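## Task

On the top surface of the open cabinet beside arm1, build a stack of three items, bottom to top: the short square timber piece, then the small sealed carton, then the small red wooden block. Each item must lie on one of its long sides, sit roughly centred over the item beneath it, and not overhang the cabinet top's edges. Every other object must finish directly on top of the furniture it started on. The attempt fails if any object from a furniture top ends up resting on the floor without a hand holding it, or if any object goes inside or beneath a piece of furniture, even while gripped. The stack must stand without robot support, so release it and move the arms away at the end.

## Robot and tools

Robots: three identical i2rt Big YAM arms named arm1, arm2 and arm3. Each has six revolute joints, a two-finger gripper and a wrist camera. With joints 1 and 6 at zero and the hand level and pointing ahead, the wrist camera rides on top of the hand looking toward the fingertips. The hand can reach roughly 1.0 m from the joint 1 axis. Joints move at different speeds, so the hand may sweep a wide, curved path between postures. A loose object may occasionally get nudged by an outside disturbance.

Cameras: arm1_cam_wrist, arm2_cam_wrist, arm3_cam_wrist (on the wrists) and room_a, room_b (fixed in the room).

Frames: a single shared scene frame, origin on the floor, +z up. The hand point is midway between the fingertips; its z axis runs along the fingers and its y axis is the opening direction. Hand poses are computed from each robot's actual foot pose, which is never printed.

Tool execute_actions: argument actions is a list holding exactly one action or nothing. An action is an object keyed by robot name; under each name goes joints, an object of absolute joint targets (not offsets) by name. Only the listed joints are commanded; unlisted joints or robots may keep pushing toward earlier targets. All commanded motions begin together and may finish at different moments. Optional cameras is a list of camera names (or all); omitted or null gives every camera, an empty list gives none. An unknown key, unknown camera or out-of-range number rejects the whole call and nothing moves. An empty actions list only returns state and images.

Joint targets (radians, absolute; tolerance in brackets):
- joint1_rad -2.879 to 2.879 (0.045): base yaw, positive is counter-clockwise viewed from above; 0 points the arm along its foot's facing.
- joint2_rad 0 to 3.141 (0.14): shoulder; 0 has the upper arm pointing back about level, increasing lifts it up then forward.
- joint3_rad 0 to 3.019 (0.09): elbow; 0 folds the forearm onto the upper arm, increasing opens it.
- joint4_rad -1.692 to 1.57 (0.055): hand pitch, positive tilts fingers up.
- joint5_rad -1.57 to 1.57 (0.03): sideways hand swing, positive toward the arm's right.
- joint6_rad -2.094 to 2.094 (0.035): hand roll, positive is clockwise when viewed from behind the hand.
- gripper_m 0 to 0.093 metres (0.003): absolute fingertip gap. Grip force is about 50 to 62 N per pad, lower on some grippers.
Example: {"arm1": {"joints": {"gripper_m": 0.05}}, "arm2": {"joints": {"joint1_rad": 0.3}}}.

Results: each robot's state (joint_positions and so on) plus one image per requested camera; the pictures line lists camera order. joint_status tells how each commanded motion of the last accepted action ended:
- off_target: stopped short and may still be pushing.
- contact_stop or time_out: the joint abandons the old target and holds where it stopped. After time_out a joint may instead keep its target, or one capped near its position (at most 0.375, 0.375, 0.113, 0.225, 0.075, 0.3 rad for joints 1 to 6), and keep pushing; it then appears in on_its_own and will move on its own if the path clears. To relieve it, command its reported position.
- not_followed, with a "joint command not followed" line and usually a cause: a safety check (self and inter-arm clearance) refused the arm's targets; a gripper target in the same action still runs. The arm may keep retrying those targets on later actions until new targets pass or the way frees up. Calls without an action never print this line.
- on_its_own lists what the call did not command; "held at" is the held target, not the current position.
- limit_stop_at_motor_heat: after a heat stop; resend the target, and do not read the gap as contact or a grip.
A target very close to the current position may produce no motion. A joint holding up a load sags afterward.

Tool wait: seconds from 0 to 10; commands nothing, the scene keeps running, returns state and images like an empty action.

Tool zoom_image: camera plus region [x0, y0, x1, y1] in pixels of that camera's latest full image, top-left origin, at most 504 by 504; gives a closer, finer view.

Tool finished_scene: argument scene is the current scene's number; it ends the scene irreversibly after the last command has been held, reports success, and shows the next task. Replying without any tool call ends everything.

Order of work: look with cameras, command joint postures step by step, grasp, lift clear of furniture, place, open the gripper, retract, verify, then finish. If a result reports a stop, the remaining motion calls in that reply are skipped.

Cautions: the arms do not halt on touch and can push hard; pushing for long overheats motors. Above 85 °C a MOTOR HOT line appears; at 100 °C an OVER-TEMPERATURE FAULT drops that arm (motors and gripper) until it cools, which counts as a stop. Holding loads heats motors, even while you think, since the robot keeps the last command during your reply. Two robots pressing hard together fails the run; the clearance check ignores fingers, gripper housings and wrist cameras and can react late, and no state line reports robot-robot contact. Avoid drops, slips, slams, hard hits, objects falling to the floor, and anything entering or going under furniture.

Each tool is called after "Call:" as name([rows], argument=value, ...), one row to a line, values as JSON.

## Session

Call:
execute_actions(actions=[])

Scene clock: 0.00 s.
Motor temperatures (°C, as the motors report them): arm1=[25 23 23 25 24 26] | arm2=[23 24 24 24 23 23] | arm3=[25 23 23 27 26 23]
arm1.joint_positions: joint1_rad=+0.379 joint2_rad=+0.530 joint3_rad=+1.439 joint4_rad=-1.226 joint5_rad=-0.223 joint6_rad=+0.616 gripper_m=+0.094
arm1.joint_status: not commanded
arm1.hand: x=+0.2511 y=+1.2487 z=+1.3843 quat_wxyz=(-0.483, -0.052, -0.804, -0.343) (m; scene frame)
arm2.joint_positions: joint1_rad=+0.272 joint2_rad=+0.534 joint3_rad=+1.414 joint4_rad=-1.454 joint5_rad=-0.163 joint6_rad=+0.560 gripper_m=+0.094
arm2.joint_status: not commanded
arm2.hand: x=-0.1944 y=-0.0553 z=+1.4686 quat_wxyz=(+0.243, +0.868, -0.117, -0.417) (m; scene frame)
arm3.joint_positions: joint1_rad=+0.223 joint2_rad=+0.301 joint3_rad=+1.319 joint4_rad=-1.327 joint5_rad=+0.065 joint6_rad=-0.423 gripper_m=+0.094
arm3.joint_status: not commanded
arm3.hand: x=-0.1720 y=-1.1752 z=+1.3650 quat_wxyz=(+0.081, -0.770, -0.243, +0.584) (m; scene frame)
pictures: arm1_cam_wrist, arm2_cam_wrist, arm3_cam_wrist, room_a, room_b
Images, in order (width x height): arm1_cam_wrist 504x504, arm2_cam_wrist 504x504, arm3_cam_wrist 504x504, room_a 504x504, room_b 504x504.

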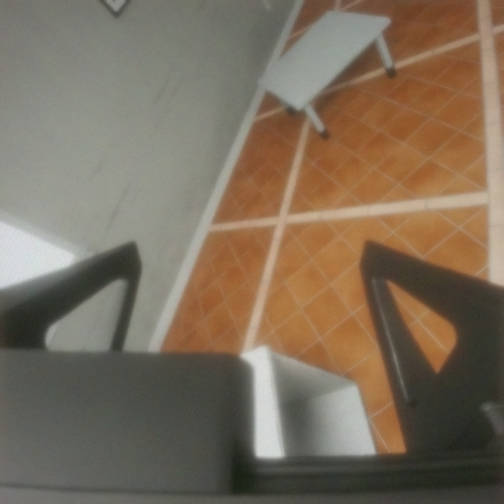

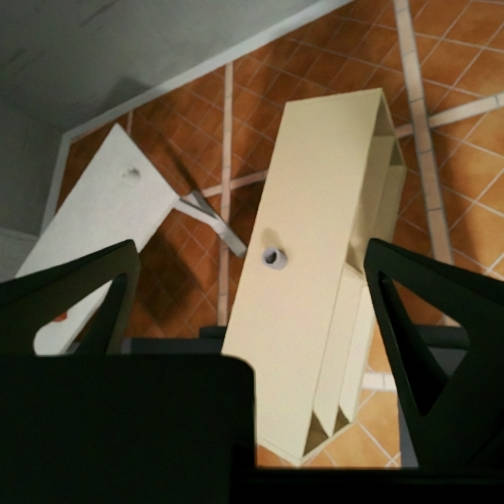

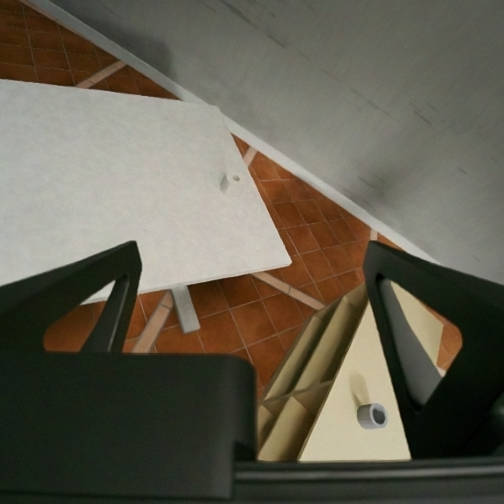

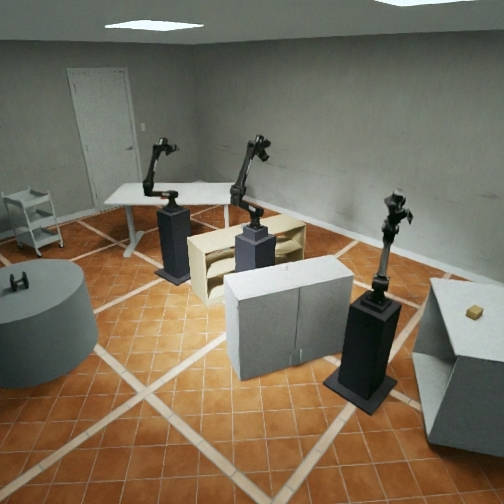

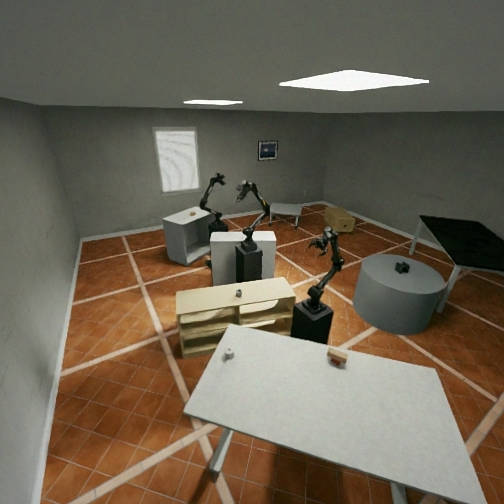

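Call:
zoom_image(camera="room_b", region=[170, 270, 410, 420])

Call:
zoom_image(camera="room_a", region=[300, 170, 504, 420])

Call:
zoom_image(camera="room_b", region=[150, 160, 370, 300])

Call:
zoom_image(camera="room_a", region=[0, 120, 360, 390])

Region (170, 270, 410, 420) of room_b's 504x504 image, scaled by 2.100, with more detail than that image has; it fills the top 315 rows of this view, and the rest is white.

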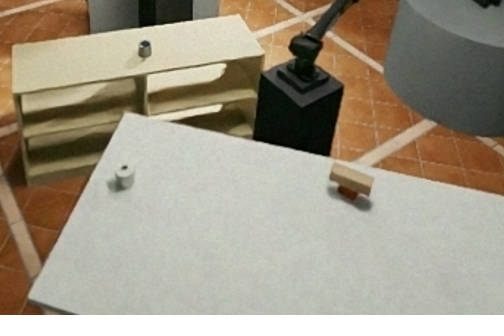

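Region (300, 170, 504, 420) of room_a's 504x504 image, scaled by 2.016, with more detail than that image has; it fills the left 411 columns of this view, and the rest is white.

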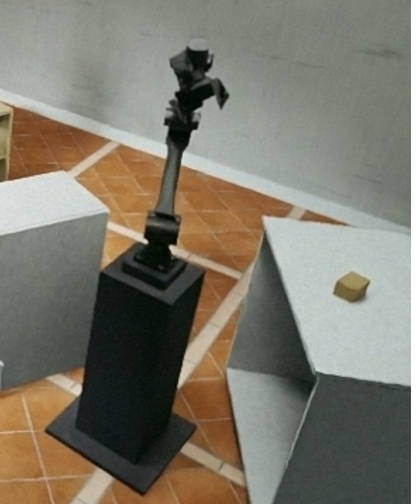

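Region (150, 160, 370, 300) of room_b's 504x504 image, scaled by 2.291, with more detail than that image has; it fills the top 321 rows of this view, and the rest is white.

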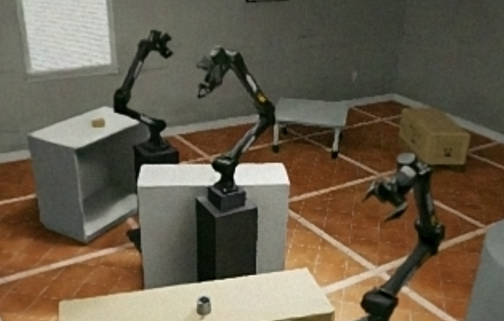

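Region (0, 120, 360, 390) of room_a's 504x504 image, scaled by 1.400, with more detail than that image has; it fills the top 378 rows of this view, and the rest is white.

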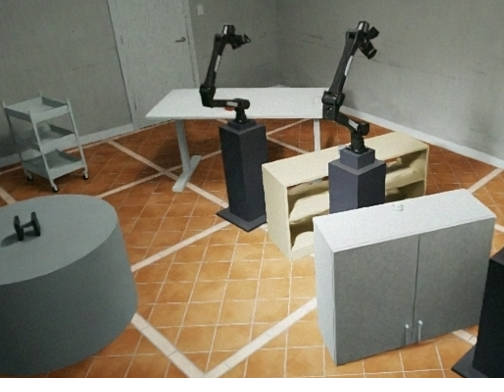

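Call:
execute_actions([
  {"arm1":{"joints":{"joint1_rad":1.9}},"arm2":{"joints":{"joint1_rad":-1.5}},"arm3":{"joints":{"joint1_rad":1.8}}},
])

Scene clock: 4.40 s.
Motor temperatures (°C, as the motors report them): arm1=[25 23 25 25 24 26] | arm2=[23 24 25 24 23 23] | arm3=[25 23 23 27 26 23]
arm1.joint_positions: joint1_rad=+1.891 joint2_rad=+0.530 joint3_rad=+1.439 joint4_rad=-1.226 joint5_rad=-0.223 joint6_rad=+0.616 gripper_m=+0.094
arm1.joint_status: all done
arm1.hand: x=-0.0075 y=+1.3296 z=+1.3821 quat_wxyz=(-0.116, +0.516, -0.623, -0.577) (m; scene frame)
arm2.joint_positions: joint1_rad=-1.493 joint2_rad=+0.534 joint3_rad=+1.414 joint4_rad=-1.454 joint5_rad=-0.163 joint6_rad=+0.560 gripper_m=+0.094
arm2.joint_status: all done
arm2.hand: x=-0.0536 y=+0.1858 z=+1.4683 quat_wxyz=(-0.165, +0.459, -0.746, -0.453) (m; scene frame)
arm3.joint_positions: joint1_rad=+1.793 joint2_rad=+0.301 joint3_rad=+1.319 joint4_rad=-1.327 joint5_rad=+0.065 joint6_rad=-0.423 gripper_m=+0.094
arm3.joint_status: all done
arm3.hand: x=-0.0424 y=-1.2738 z=+1.3653 quat_wxyz=(-0.356, -0.373, -0.716, +0.471) (m; scene frame)
pictures: arm1_cam_wrist, arm2_cam_wrist, arm3_cam_wrist, room_a, room_b
Images, in order (width x height): arm1_cam_wrist 504x504, arm2_cam_wrist 504x504, arm3_cam_wrist 504x504, room_a 504x504, room_b 504x504.

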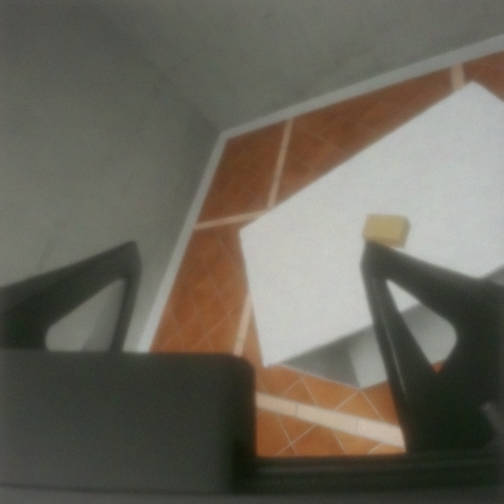

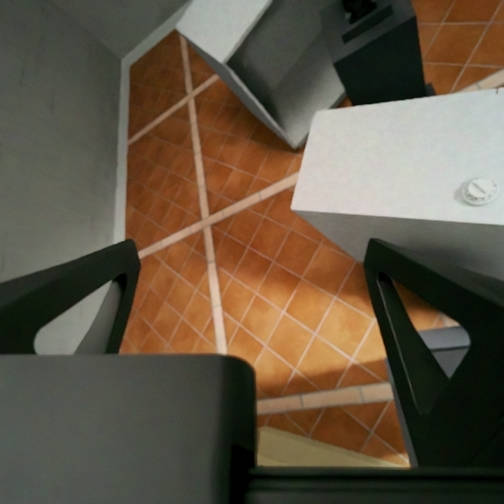

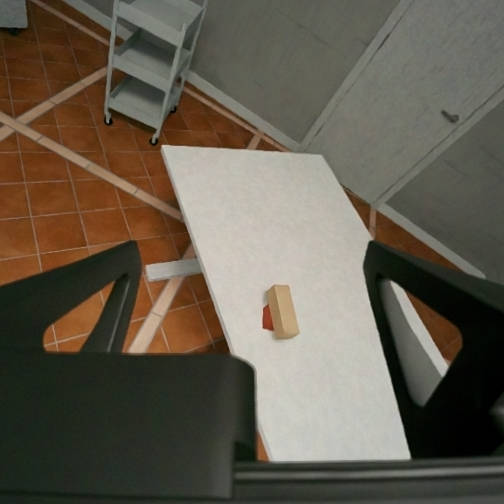

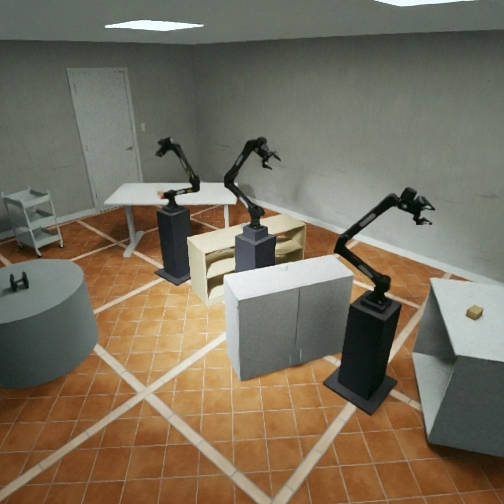

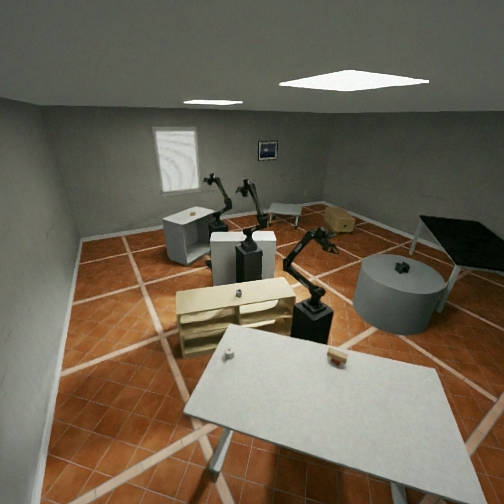

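Call:
execute_actions([
  {"arm1":{"joints":{"joint5_rad":0,"joint6_rad":0}},"arm2":{"joints":{"joint5_rad":0,"joint6_rad":0}},"arm3":{"joints":{"joint5_rad":0,"joint6_rad":0}}},
], cameras=[])

Call:
execute_actions([
  {"arm1":{"joints":{"joint4_rad":-0.4}},"arm2":{"joints":{"joint3_rad":0.9}},"arm3":{"joints":{"joint2_rad":1.0}}},
], cameras=["arm1_cam_wrist","arm2_cam_wrist","arm3_cam_wrist"])

Scene clock: 7.23 s.
Motor temperatures (°C, as the motors report them): arm1=[25 23 25 25 24 26] | arm2=[23 24 26 24 23 23] | arm3=[25 23 24 27 26 23]
arm1.joint_positions: joint1_rad=+1.891 joint2_rad=+0.530 joint3_rad=+1.439 joint4_rad=-1.226 joint5_rad=-0.004 joint6_rad=+0.009 gripper_m=+0.094
arm1.joint_status: all done
arm1.hand: x=+0.0277 y=+1.3432 z=+1.3811 quat_wxyz=(-0.356, +0.643, -0.494, -0.465) (m; scene frame)
arm2.joint_positions: joint1_rad=-1.493 joint2_rad=+0.534 joint3_rad=+1.414 joint4_rad=-1.454 joint5_rad=-0.004 joint6_rad=+0.016 gripper_m=+0.094
arm2.joint_status: all done
arm2.hand: x=-0.0264 y=+0.1879 z=+1.4670 quat_wxyz=(-0.332, +0.618, -0.624, -0.345) (m; scene frame)
arm3.joint_positions: joint1_rad=+1.793 joint2_rad=+0.301 joint3_rad=+1.319 joint4_rad=-1.327 joint5_rad=+0.003 joint6_rad=-0.014 gripper_m=+0.094
arm3.joint_status: all done
arm3.hand: x=-0.0320 y=-1.2717 z=+1.3652 quat_wxyz=(-0.460, -0.497, -0.636, +0.369) (m; scene frame)
pictures: none
No camera images: the call's "cameras" was empty. Leave "cameras" out to get every camera's image.

Scene clock: 8.80 s.
Motor temperatures (°C, as the motors report them): arm1=[25 23 25 25 24 26] | arm2=[23 24 26 24 23 23] | arm3=[25 24 24 27 26 23]
arm1.joint_positions: joint1_rad=+1.891 joint2_rad=+0.530 joint3_rad=+1.439 joint4_rad=-0.416 joint5_rad=-0.004 joint6_rad=+0.009 gripper_m=+0.094
arm1.joint_status: all done
arm1.hand: x=+0.0304 y=+1.3269 z=+1.5740 quat_wxyz=(-0.520, +0.410, -0.311, -0.682) (m; scene frame)
arm2.joint_positions: joint1_rad=-1.493 joint2_rad=+0.541 joint3_rad=+0.905 joint4_rad=-1.454 joint5_rad=-0.004 joint6_rad=+0.016 gripper_m=+0.094
arm2.joint_status: all done
arm2.hand: x=-0.0274 y=+0.2105 z=+1.2259 quat_wxyz=(-0.164, +0.684, -0.690, -0.173) (m; scene frame)
arm3.joint_positions: joint1_rad=+1.793 joint2_rad=+1.002 joint3_rad=+1.320 joint4_rad=-1.327 joint5_rad=+0.003 joint6_rad=-0.014 gripper_m=+0.094
arm3.joint_status: all done
arm3.hand: x=+0.0273 y=-1.5186 z=+1.2051 quat_wxyz=(-0.216, -0.590, -0.758, +0.174) (m; scene frame)
pictures: arm1_cam_wrist, arm2_cam_wrist, arm3_cam_wrist
Images, in order (width x height): arm1_cam_wrist 504x504, arm2_cam_wrist 504x504, arm3_cam_wrist 504x504.

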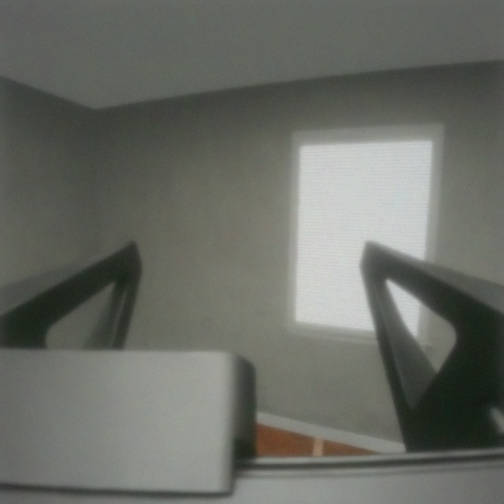

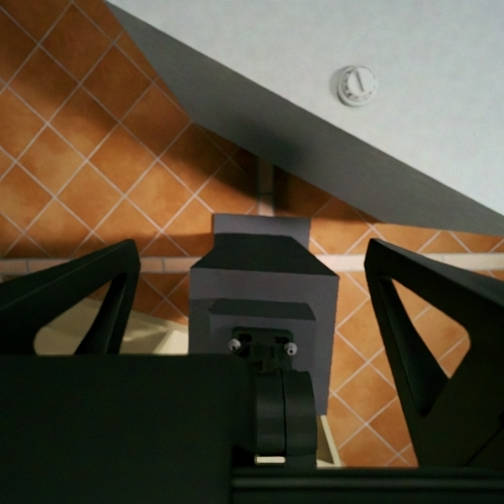

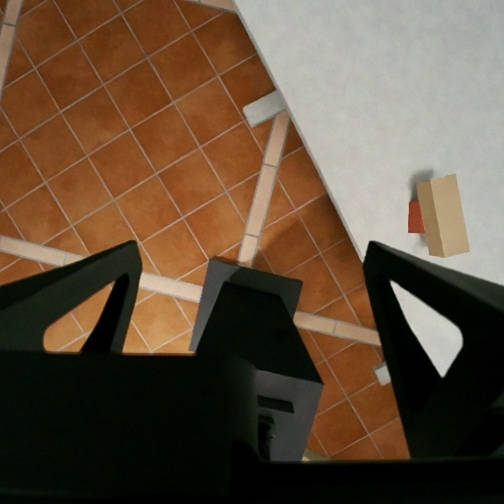

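Call:
execute_actions([
  {"arm1":{"joints":{"joint1_rad":2.0,"joint2_rad":1.296,"joint3_rad":1.873,"joint4_rad":-1.517}},"arm2":{"joints":{"joint1_rad":-1.5,"joint2_rad":1.296,"joint3_rad":1.873,"joint4_rad":-1.517}},"arm3":{"joints":{"joint1_rad":1.08,"joint2_rad":1.296,"joint3_rad":1.873,"joint4_rad":-1.517}}},
])

Scene clock: 15.77 s.
Motor temperatures (°C, as the motors report them): arm1=[25 23 27 25 24 26] | arm2=[23 24 28 24 23 23] | arm3=[25 24 26 27 26 23]
arm1.joint_positions: joint1_rad=+1.992 joint2_rad=+1.290 joint3_rad=+1.841 joint4_rad=-1.509 joint5_rad=-0.003 joint6_rad=+0.009 gripper_m=+0.094
arm1.joint_status: all done
arm1.hand: x=-0.0794 y=+1.5720 z=+1.2870 quat_wxyz=(-0.171, +0.783, -0.544, -0.246) (m; scene frame)
arm2.joint_positions: joint1_rad=-1.493 joint2_rad=+1.296 joint3_rad=+1.817 joint4_rad=-1.513 joint5_rad=-0.004 joint6_rad=+0.016 gripper_m=+0.094
arm2.joint_status: all done
arm2.hand: x=-0.0283 y=+0.4575 z=+1.4223 quat_wxyz=(-0.197, +0.675, -0.681, -0.207) (m; scene frame)
arm3.joint_positions: joint1_rad=+1.079 joint2_rad=+1.283 joint3_rad=+1.841 joint4_rad=-1.507 joint5_rad=+0.001 joint6_rad=-0.012 gripper_m=+0.094
arm3.joint_status: all done
arm3.hand: x=-0.2641 y=-1.5560 z=+1.3224 quat_wxyz=(-0.158, -0.811, -0.499, +0.262) (m; scene frame)
pictures: arm1_cam_wrist, arm2_cam_wrist, arm3_cam_wrist, room_a, room_b
Images, in order (width x height): arm1_cam_wrist 504x504, arm2_cam_wrist 504x504, arm3_cam_wrist 504x504, room_a 504x504, room_b 504x504.

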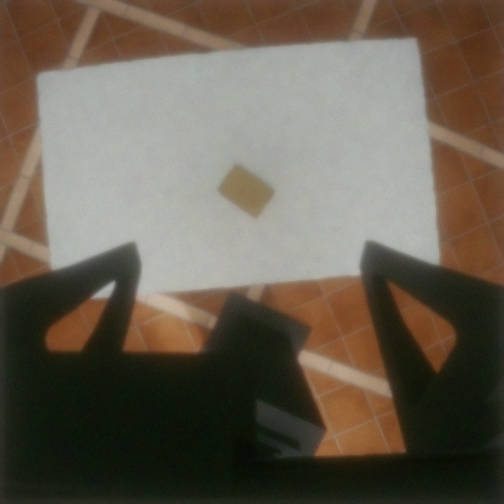

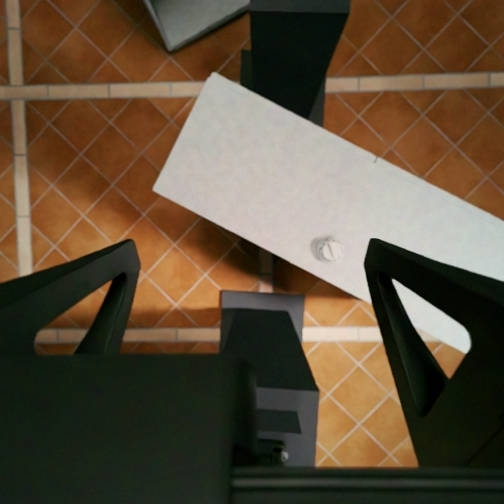

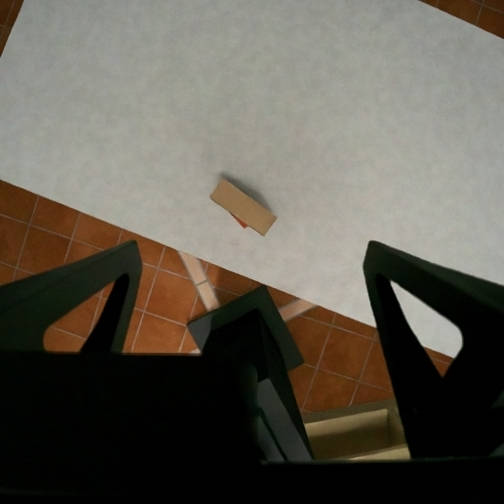

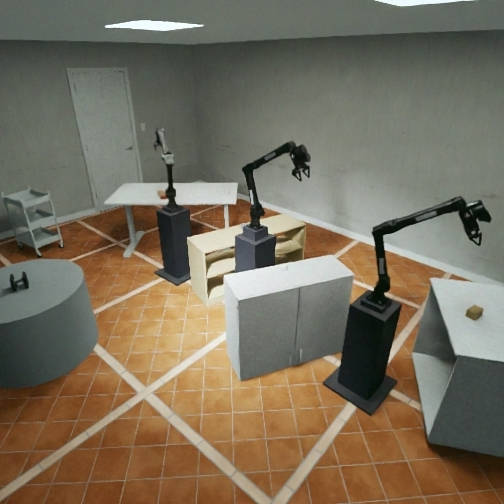

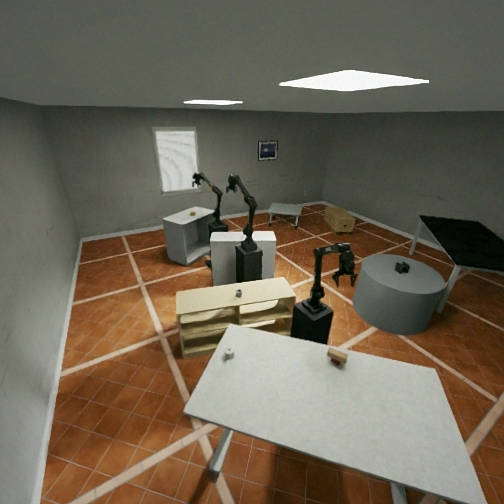

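Call:
zoom_image(camera="arm2_cam_wrist", region=[130, 200, 400, 470])

Call:
zoom_image(camera="arm2_cam_wrist", region=[130, 0, 400, 270])

Region (130, 200, 400, 470) of arm2_cam_wrist's 504x504 image, scaled by 1.867, with more detail than that image has.

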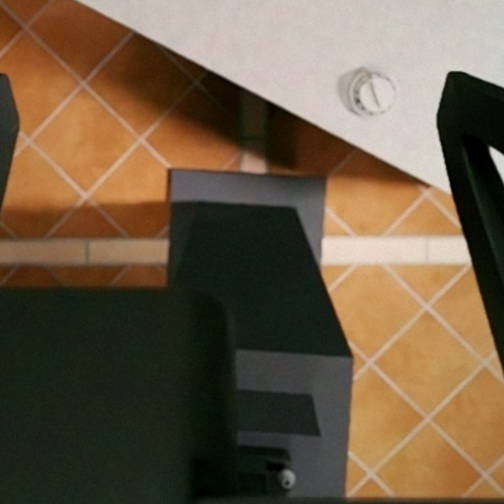

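Region (130, 0, 400, 270) of arm2_cam_wrist's 504x504 image, scaled by 1.867, with more detail than that image has.

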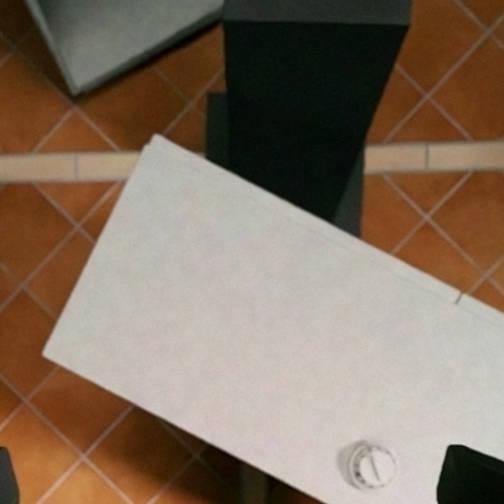

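Call:
zoom_image(camera="arm3_cam_wrist", region=[190, 150, 300, 260])

Call:
zoom_image(camera="arm1_cam_wrist", region=[190, 135, 300, 245])

Region (190, 150, 300, 260) of arm3_cam_wrist's 504x504 image, scaled by 4.582, with more detail than that image has.

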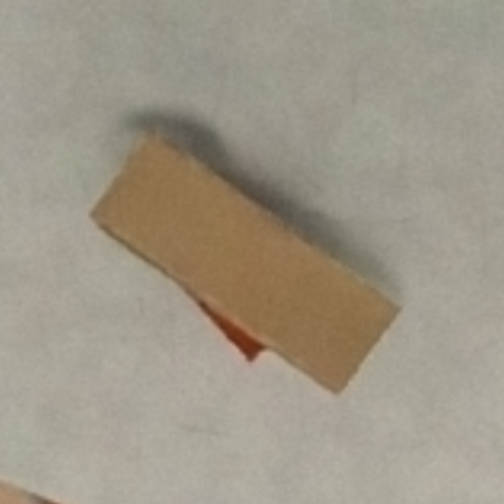

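Region (190, 135, 300, 245) of arm1_cam_wrist's 504x504 image, scaled by 4.582, with more detail than that image has.

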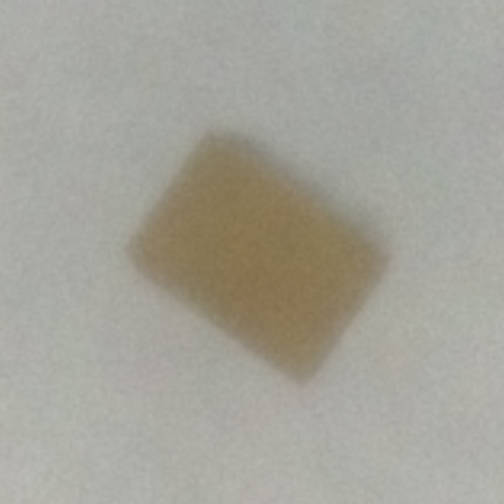

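Call:
execute_actions([
  {"arm1":{"joints":{"joint1_rad":2.012,"joint2_rad":1.733,"joint3_rad":1.64,"joint4_rad":-1.456,"joint6_rad":-0.93}},"arm2":{"joints":{"joint1_rad":1.5}},"arm3":{"joints":{"joint1_rad":1.107,"joint2_rad":1.68,"joint3_rad":1.54,"joint4_rad":-1.408,"joint6_rad":-0.96}}},
])

Scene clock: 24.83 s.
Motor temperatures (°C, as the motors report them): arm1=[25 24 29 25 24 26] | arm2=[23 25 32 24 23 23] | arm3=[25 24 27 27 26 23]
arm1.joint_positions: joint1_rad=+2.001 joint2_rad=+1.741 joint3_rad=+1.610 joint4_rad=-1.460 joint5_rad=-0.003 joint6_rad=-0.921 gripper_m=+0.094
arm1.joint_status: all done
arm1.hand: x=-0.1087 y=+1.6428 z=+0.9712 quat_wxyz=(+0.009, +0.990, -0.139, +0.008) (m; scene frame)
arm2.joint_positions: joint1_rad=+1.502 joint2_rad=+1.308 joint3_rad=+1.817 joint4_rad=-1.513 joint5_rad=-0.001 joint6_rad=+0.014 gripper_m=+0.094
arm2.joint_status: all done
arm2.hand: x=-0.0886 y=-0.4425 z=+1.4164 quat_wxyz=(+0.184, +0.729, +0.625, -0.210) (m; scene frame)
arm3.joint_positions: joint1_rad=+1.098 joint2_rad=+1.663 joint3_rad=+1.509 joint4_rad=-1.411 joint5_rad=+0.001 joint6_rad=-0.946 gripper_m=+0.094
arm3.joint_status: all done
arm3.hand: x=-0.2812 y=-1.6105 z=+1.0044 quat_wxyz=(-0.001, -0.516, -0.856, +0.003) (m; scene frame)
pictures: arm1_cam_wrist, arm2_cam_wrist, arm3_cam_wrist, room_a, room_b
Images, in order (width x height): arm1_cam_wrist 504x504, arm2_cam_wrist 504x504, arm3_cam_wrist 504x504, room_a 504x504, room_b 504x504.

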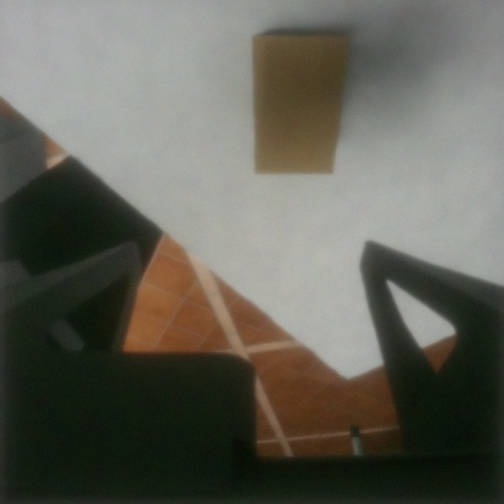

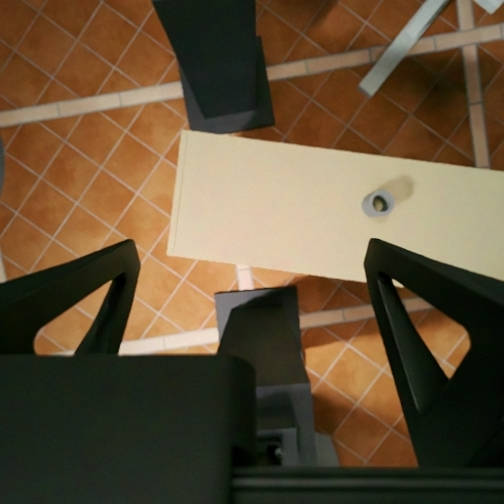

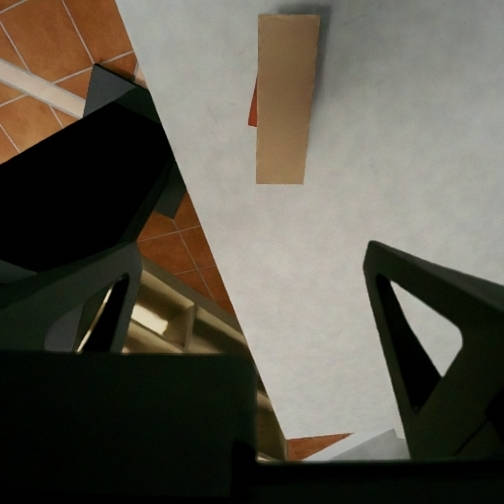

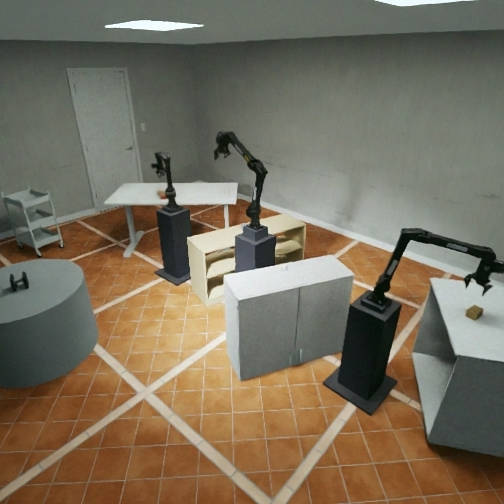

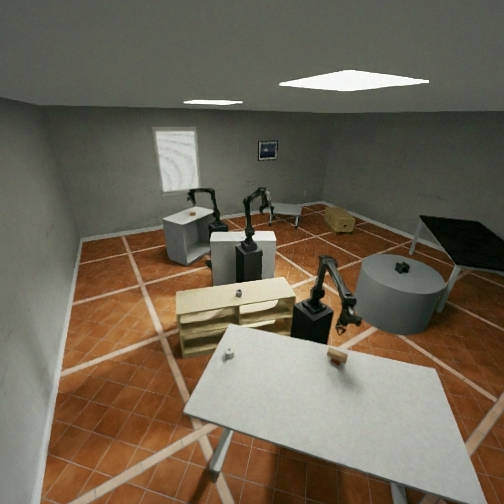

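Call:
zoom_image(camera="arm3_cam_wrist", region=[200, 0, 400, 200])

Call:
zoom_image(camera="arm1_cam_wrist", region=[200, 0, 400, 200])

Region (200, 0, 400, 200) of arm3_cam_wrist's 504x504 image, scaled by 2.520, with more detail than that image has.

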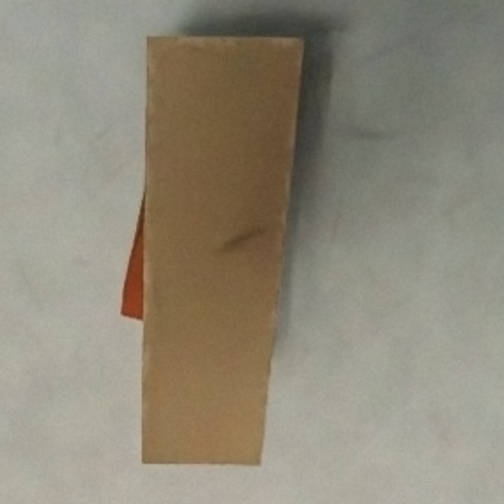

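Region (200, 0, 400, 200) of arm1_cam_wrist's 504x504 image, scaled by 2.520, with more detail than that image has.

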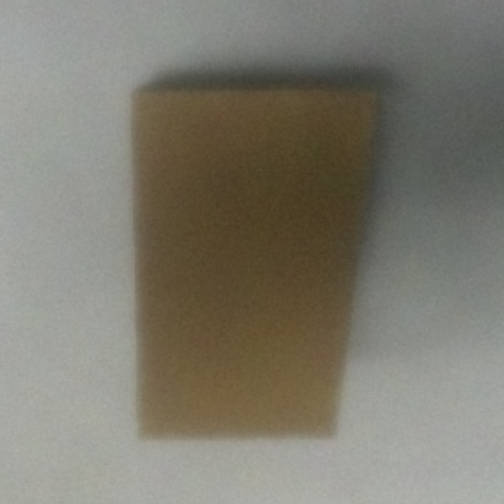

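Call:
execute_actions([
  {"arm1":{"joints":{"joint2_rad":1.805,"joint3_rad":1.858,"joint4_rad":-1.589}},"arm3":{"joints":{"joint1_rad":1.068,"joint2_rad":1.71,"joint3_rad":1.70,"joint4_rad":-1.544}}},
], cameras=["arm1_cam_wrist","arm3_cam_wrist"])

Call:
zoom_image(camera="arm3_cam_wrist", region=[150, 0, 350, 200])

Call:
zoom_image(camera="arm1_cam_wrist", region=[150, 0, 350, 200])

Scene clock: 30.03 s.
Motor temperatures (°C, as the motors report them): arm1=[25 25 30 25 24 26] | arm2=[23 25 33 24 23 23] | arm3=[25 25 28 27 26 23]
arm1.joint_positions: joint1_rad=+2.001 joint2_rad=+1.803 joint3_rad=+1.808 joint4_rad=-1.580 joint5_rad=-0.003 joint6_rad=-0.921 gripper_m=+0.094
arm1.joint_status: all done
arm1.hand: x=-0.1196 y=+1.6699 z=+1.0141 quat_wxyz=(+0.002, +0.990, -0.139, +0.004) (m; scene frame)
arm2.joint_positions: joint1_rad=+1.502 joint2_rad=+1.308 joint3_rad=+1.817 joint4_rad=-1.513 joint5_rad=-0.001 joint6_rad=+0.014 gripper_m=+0.094
arm2.joint_status: not commanded
arm2.hand: x=-0.0886 y=-0.4425 z=+1.4164 quat_wxyz=(+0.184, +0.729, +0.625, -0.210) (m; scene frame)
arm3.joint_positions: joint1_rad=+1.075 joint2_rad=+1.703 joint3_rad=+1.669 joint4_rad=-1.535 joint5_rad=+0.001 joint6_rad=-0.946 gripper_m=+0.094
arm3.joint_status: all done
arm3.hand: x=-0.3001 y=-1.6212 z=+1.0452 quat_wxyz=(-0.001, -0.526, -0.850, +0.001) (m; scene frame)
pictures: arm1_cam_wrist, arm3_cam_wrist
Images, in order (width x height): arm1_cam_wrist 504x504, arm3_cam_wrist 504x504.

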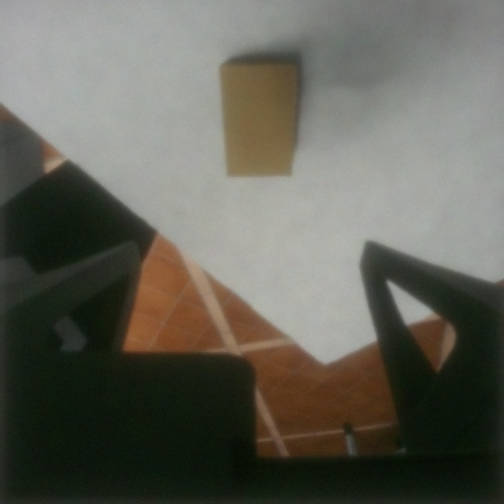

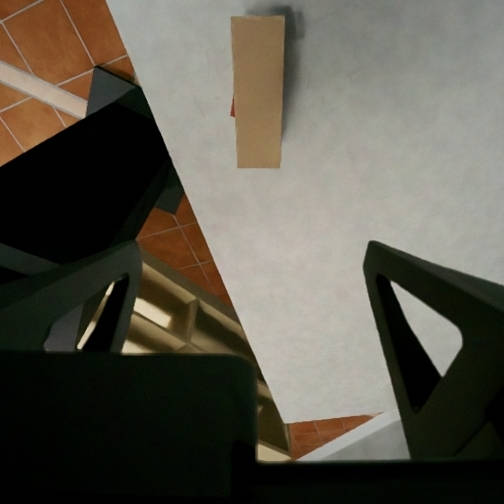

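Region (150, 0, 350, 200) of arm3_cam_wrist's 504x504 image, scaled by 2.520, with more detail than that image has.

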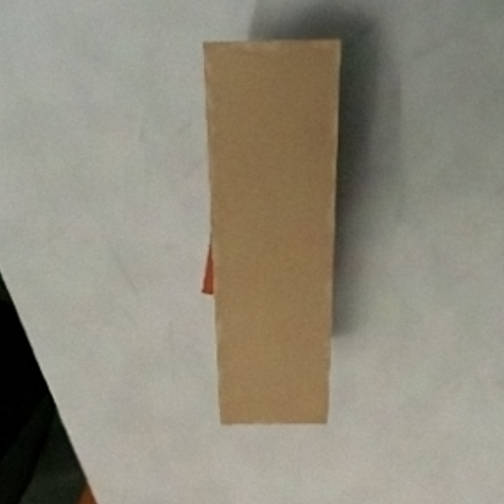

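Region (150, 0, 350, 200) of arm1_cam_wrist's 504x504 image, scaled by 2.520, with more detail than that image has.

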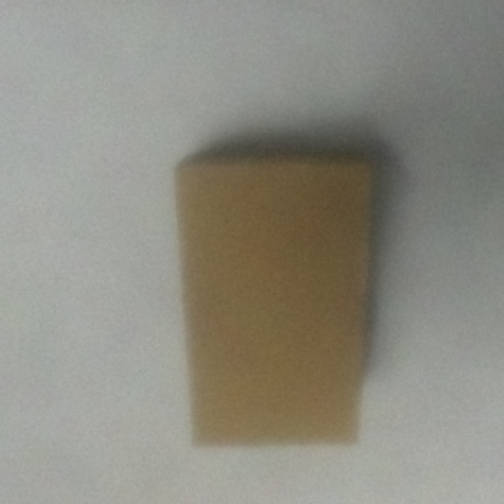

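Call:
execute_actions([
  {"arm1":{"joints":{"joint2_rad":1.85,"joint3_rad":1.566,"joint4_rad":-1.26}},"arm3":{"joints":{"joint1_rad":1.014,"joint2_rad":1.812,"joint3_rad":1.325,"joint4_rad":-1.062,"joint6_rad":-1.01}}},
])

Call:
zoom_image(camera="room_a", region=[404, 220, 504, 340])

Call:
zoom_image(camera="room_b", region=[290, 280, 390, 390])

Scene clock: 33.83 s.
Motor temperatures (°C, as the motors report them): arm1=[25 25 30 25 24 26] | arm2=[23 25 34 24 23 23] | arm3=[25 25 28 27 26 23]
arm1.joint_positions: joint1_rad=+2.001 joint2_rad=+1.858 joint3_rad=+1.559 joint4_rad=-1.270 joint5_rad=-0.003 joint6_rad=-0.921 gripper_m=+0.094
arm1.joint_status: all done
arm1.hand: x=-0.1200 y=+1.6735 z=+0.8904 quat_wxyz=(+0.000, +0.990, -0.139, +0.003) (m; scene frame)
arm2.joint_positions: joint1_rad=+1.502 joint2_rad=+1.308 joint3_rad=+1.817 joint4_rad=-1.513 joint5_rad=-0.001 joint6_rad=+0.014 gripper_m=+0.094
arm2.joint_status: not commanded
arm2.hand: x=-0.0886 y=-0.4425 z=+1.4164 quat_wxyz=(+0.184, +0.729, +0.625, -0.210) (m; scene frame)
arm3.joint_positions: joint1_rad=+1.011 joint2_rad=+1.823 joint3_rad=+1.313 joint4_rad=-1.073 joint5_rad=+0.001 joint6_rad=-0.996 gripper_m=+0.094
arm3.joint_status: all done
arm3.hand: x=-0.3241 y=-1.5973 z=+0.8550 quat_wxyz=(+0.000, -0.532, -0.847, -0.006) (m; scene frame)
pictures: arm1_cam_wrist, arm2_cam_wrist, arm3_cam_wrist, room_a, room_b
Images, in order (width x height): arm1_cam_wrist 504x504, arm2_cam_wrist 504x504, arm3_cam_wrist 504x504, room_a 504x504, room_b 504x504.

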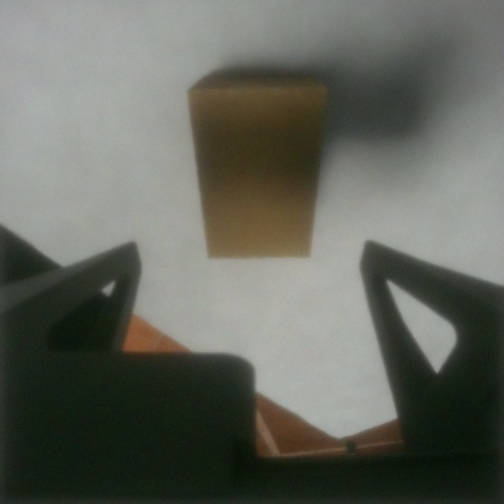

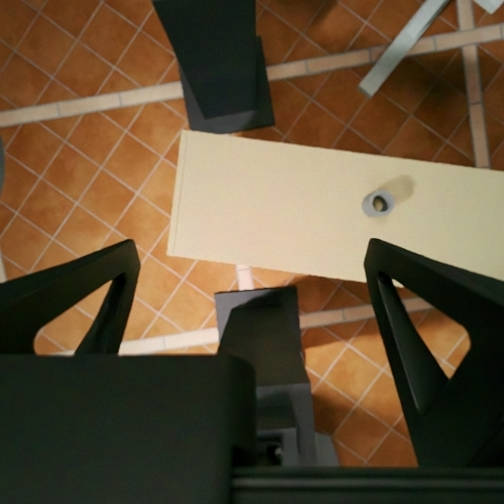

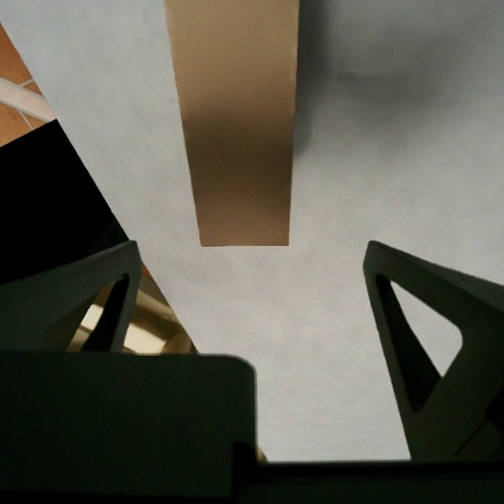

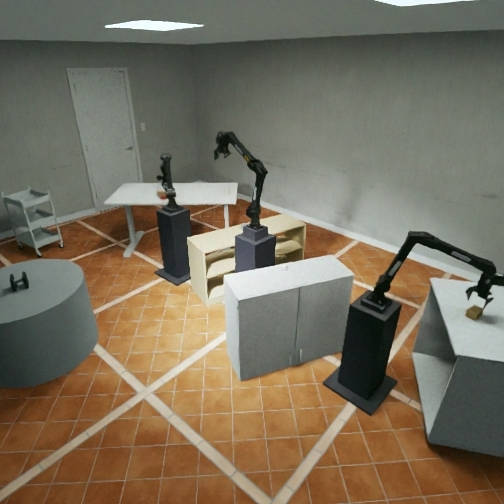

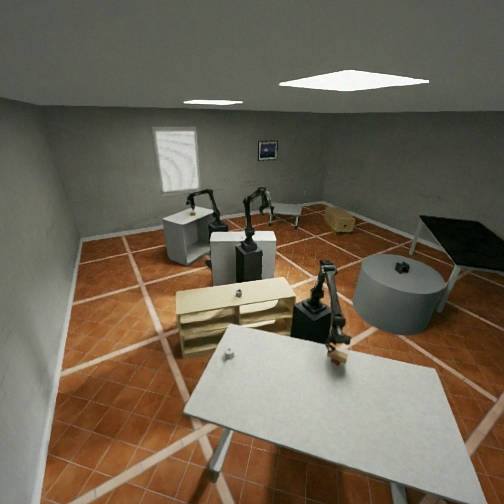

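Region (404, 220, 504, 340) of room_a's 504x504 image, scaled by 4.200, with more detail than that image has.

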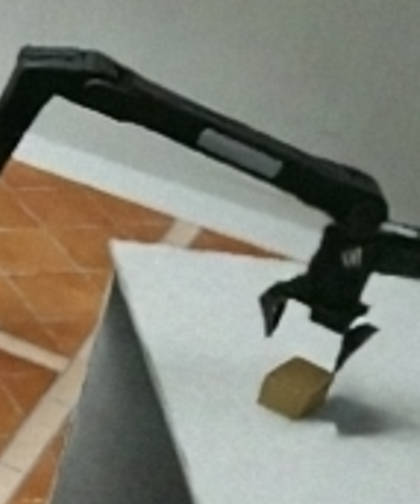

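Region (290, 280, 390, 390) of room_b's 504x504 image, scaled by 4.582, with more detail than that image has; it fills the left 458 columns of this view, and the rest is white.

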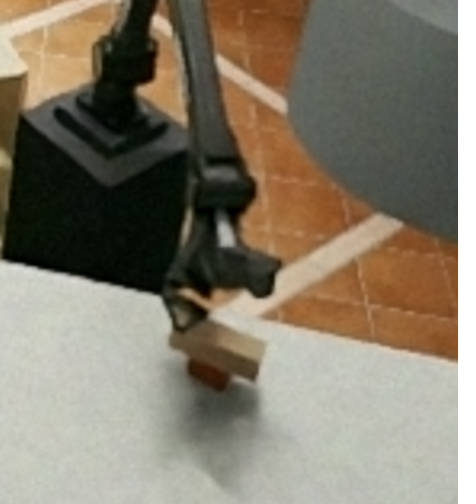

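Call:
execute_actions([
  {"arm1":{"joints":{"joint1_rad":-1.74,"joint2_rad":1.296,"joint3_rad":1.9,"joint4_rad":-1.53,"joint6_rad":0}},"arm3":{"joints":{"joint1_rad":1.098,"joint2_rad":1.858,"joint3_rad":1.427,"joint4_rad":-1.105,"joint6_rad":-0.935}}},
])

Scene clock: 41.90 s.
Motor temperatures (°C, as the motors report them): arm1=[25 26 30 25 24 26] | arm2=[23 25 35 24 23 23] | arm3=[25 26 28 27 26 23]
arm1.joint_positions: joint1_rad=-1.739 joint2_rad=+1.313 joint3_rad=+1.889 joint4_rad=-1.522 joint5_rad=+0.000 joint6_rad=-0.008 gripper_m=+0.094
arm1.joint_status: all done
arm1.hand: x=-0.0232 y=+0.7087 z=+1.2980 quat_wxyz=(-0.193, -0.743, -0.594, +0.238) (m; scene frame)
arm2.joint_positions: joint1_rad=+1.502 joint2_rad=+1.308 joint3_rad=+1.817 joint4_rad=-1.513 joint5_rad=-0.001 joint6_rad=+0.014 gripper_m=+0.094
arm2.joint_status: not commanded
arm2.hand: x=-0.0886 y=-0.4425 z=+1.4164 quat_wxyz=(+0.184, +0.729, +0.625, -0.210) (m; scene frame)
arm3.joint_positions: joint1_rad=+1.107 joint2_rad=+1.840 joint3_rad=+1.398 joint4_rad=-1.096 joint5_rad=+0.001 joint6_rad=-0.949 gripper_m=+0.094
arm3.joint_status: all done
arm3.hand: x=-0.2934 y=-1.6472 z=+0.8759 quat_wxyz=(-0.002, -0.511, -0.860, +0.017) (m; scene frame)
pictures: arm1_cam_wrist, arm2_cam_wrist, arm3_cam_wrist, room_a, room_b
Images, in order (width x height): arm1_cam_wrist 504x504, arm2_cam_wrist 504x504, arm3_cam_wrist 504x504, room_a 504x504, room_b 504x504.

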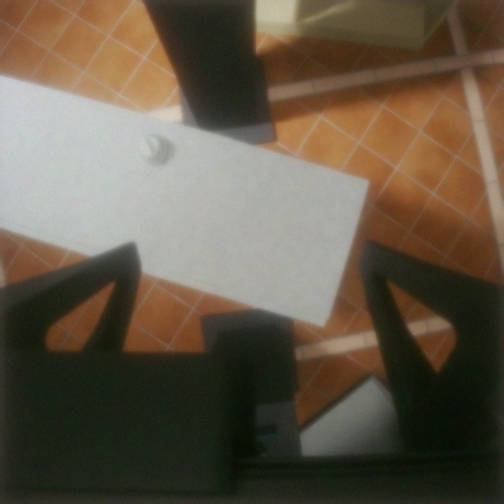

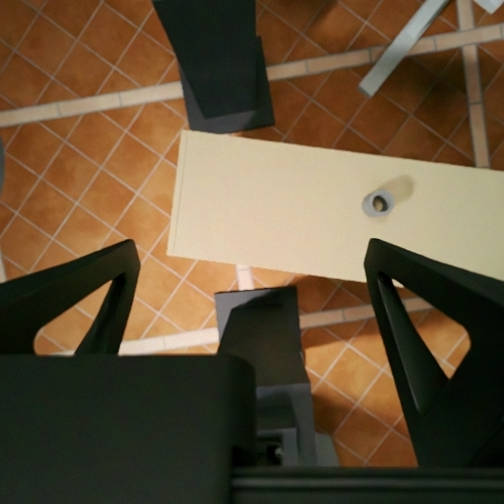

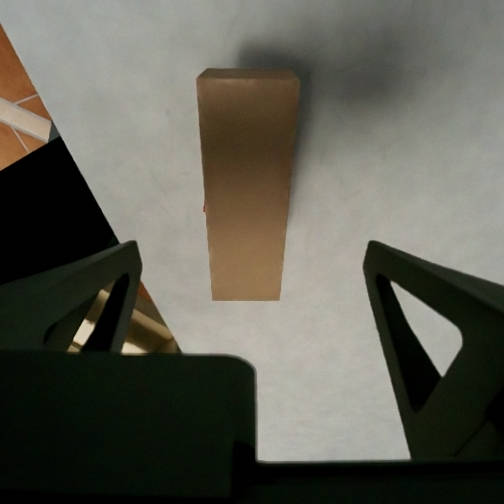

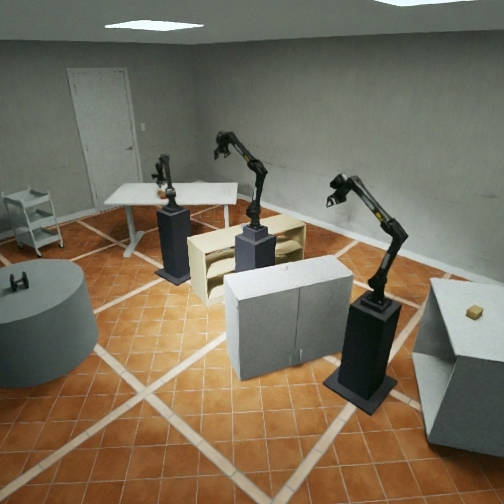

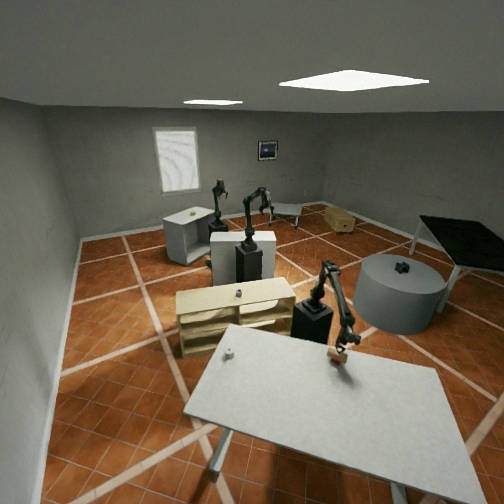

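Call:
execute_actions([
  {"arm3":{"joints":{"joint2_rad":1.945,"joint3_rad":1.367,"joint4_rad":-0.98}}},
], cameras=["arm3_cam_wrist","room_b"])

Call:
zoom_image(camera="room_b", region=[300, 300, 390, 390])

Scene clock: 43.43 s.
Motor temperatures (°C, as the motors report them): arm1=[25 26 30 25 24 26] | arm2=[23 25 35 24 23 23] | arm3=[25 26 28 27 26 23]
arm1.joint_positions: joint1_rad=-1.739 joint2_rad=+1.313 joint3_rad=+1.889 joint4_rad=-1.522 joint5_rad=+0.000 joint6_rad=-0.008 gripper_m=+0.094
arm1.joint_status: not commanded
arm1.hand: x=-0.0232 y=+0.7087 z=+1.2980 quat_wxyz=(-0.193, -0.743, -0.594, +0.238) (m; scene frame)
arm2.joint_positions: joint1_rad=+1.502 joint2_rad=+1.308 joint3_rad=+1.817 joint4_rad=-1.513 joint5_rad=-0.001 joint6_rad=+0.014 gripper_m=+0.094
arm2.joint_status: not commanded
arm2.hand: x=-0.0886 y=-0.4425 z=+1.4164 quat_wxyz=(+0.184, +0.729, +0.625, -0.210) (m; scene frame)
arm3.joint_positions: joint1_rad=+1.107 joint2_rad=+1.946 joint3_rad=+1.360 joint4_rad=-0.990 joint5_rad=+0.001 joint6_rad=-0.949 gripper_m=+0.094
arm3.joint_status: all done
arm3.hand: x=-0.2930 y=-1.6465 z=+0.8080 quat_wxyz=(+0.000, -0.511, -0.860, -0.003) (m; scene frame)
pictures: arm3_cam_wrist, room_b
Images, in order (width x height): arm3_cam_wrist 504x504, room_b 504x504.

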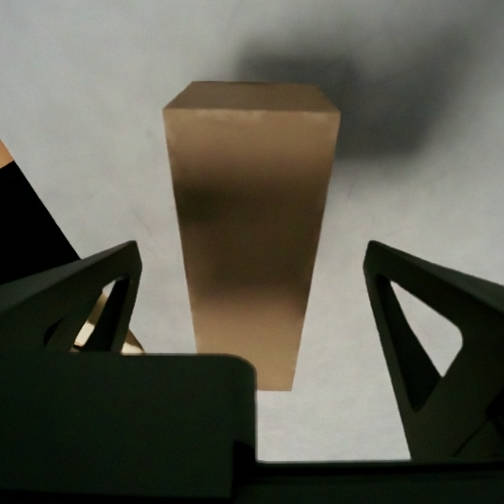

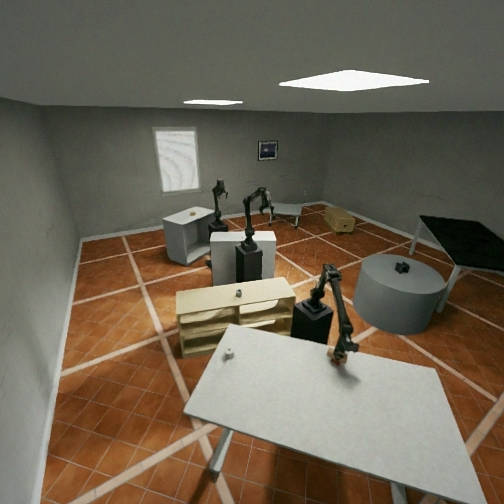

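Region (300, 300, 390, 390) of room_b's 504x504 image, scaled by 5.600, with more detail than that image has.

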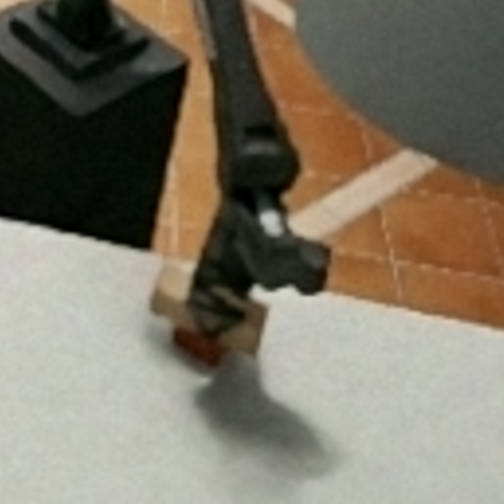

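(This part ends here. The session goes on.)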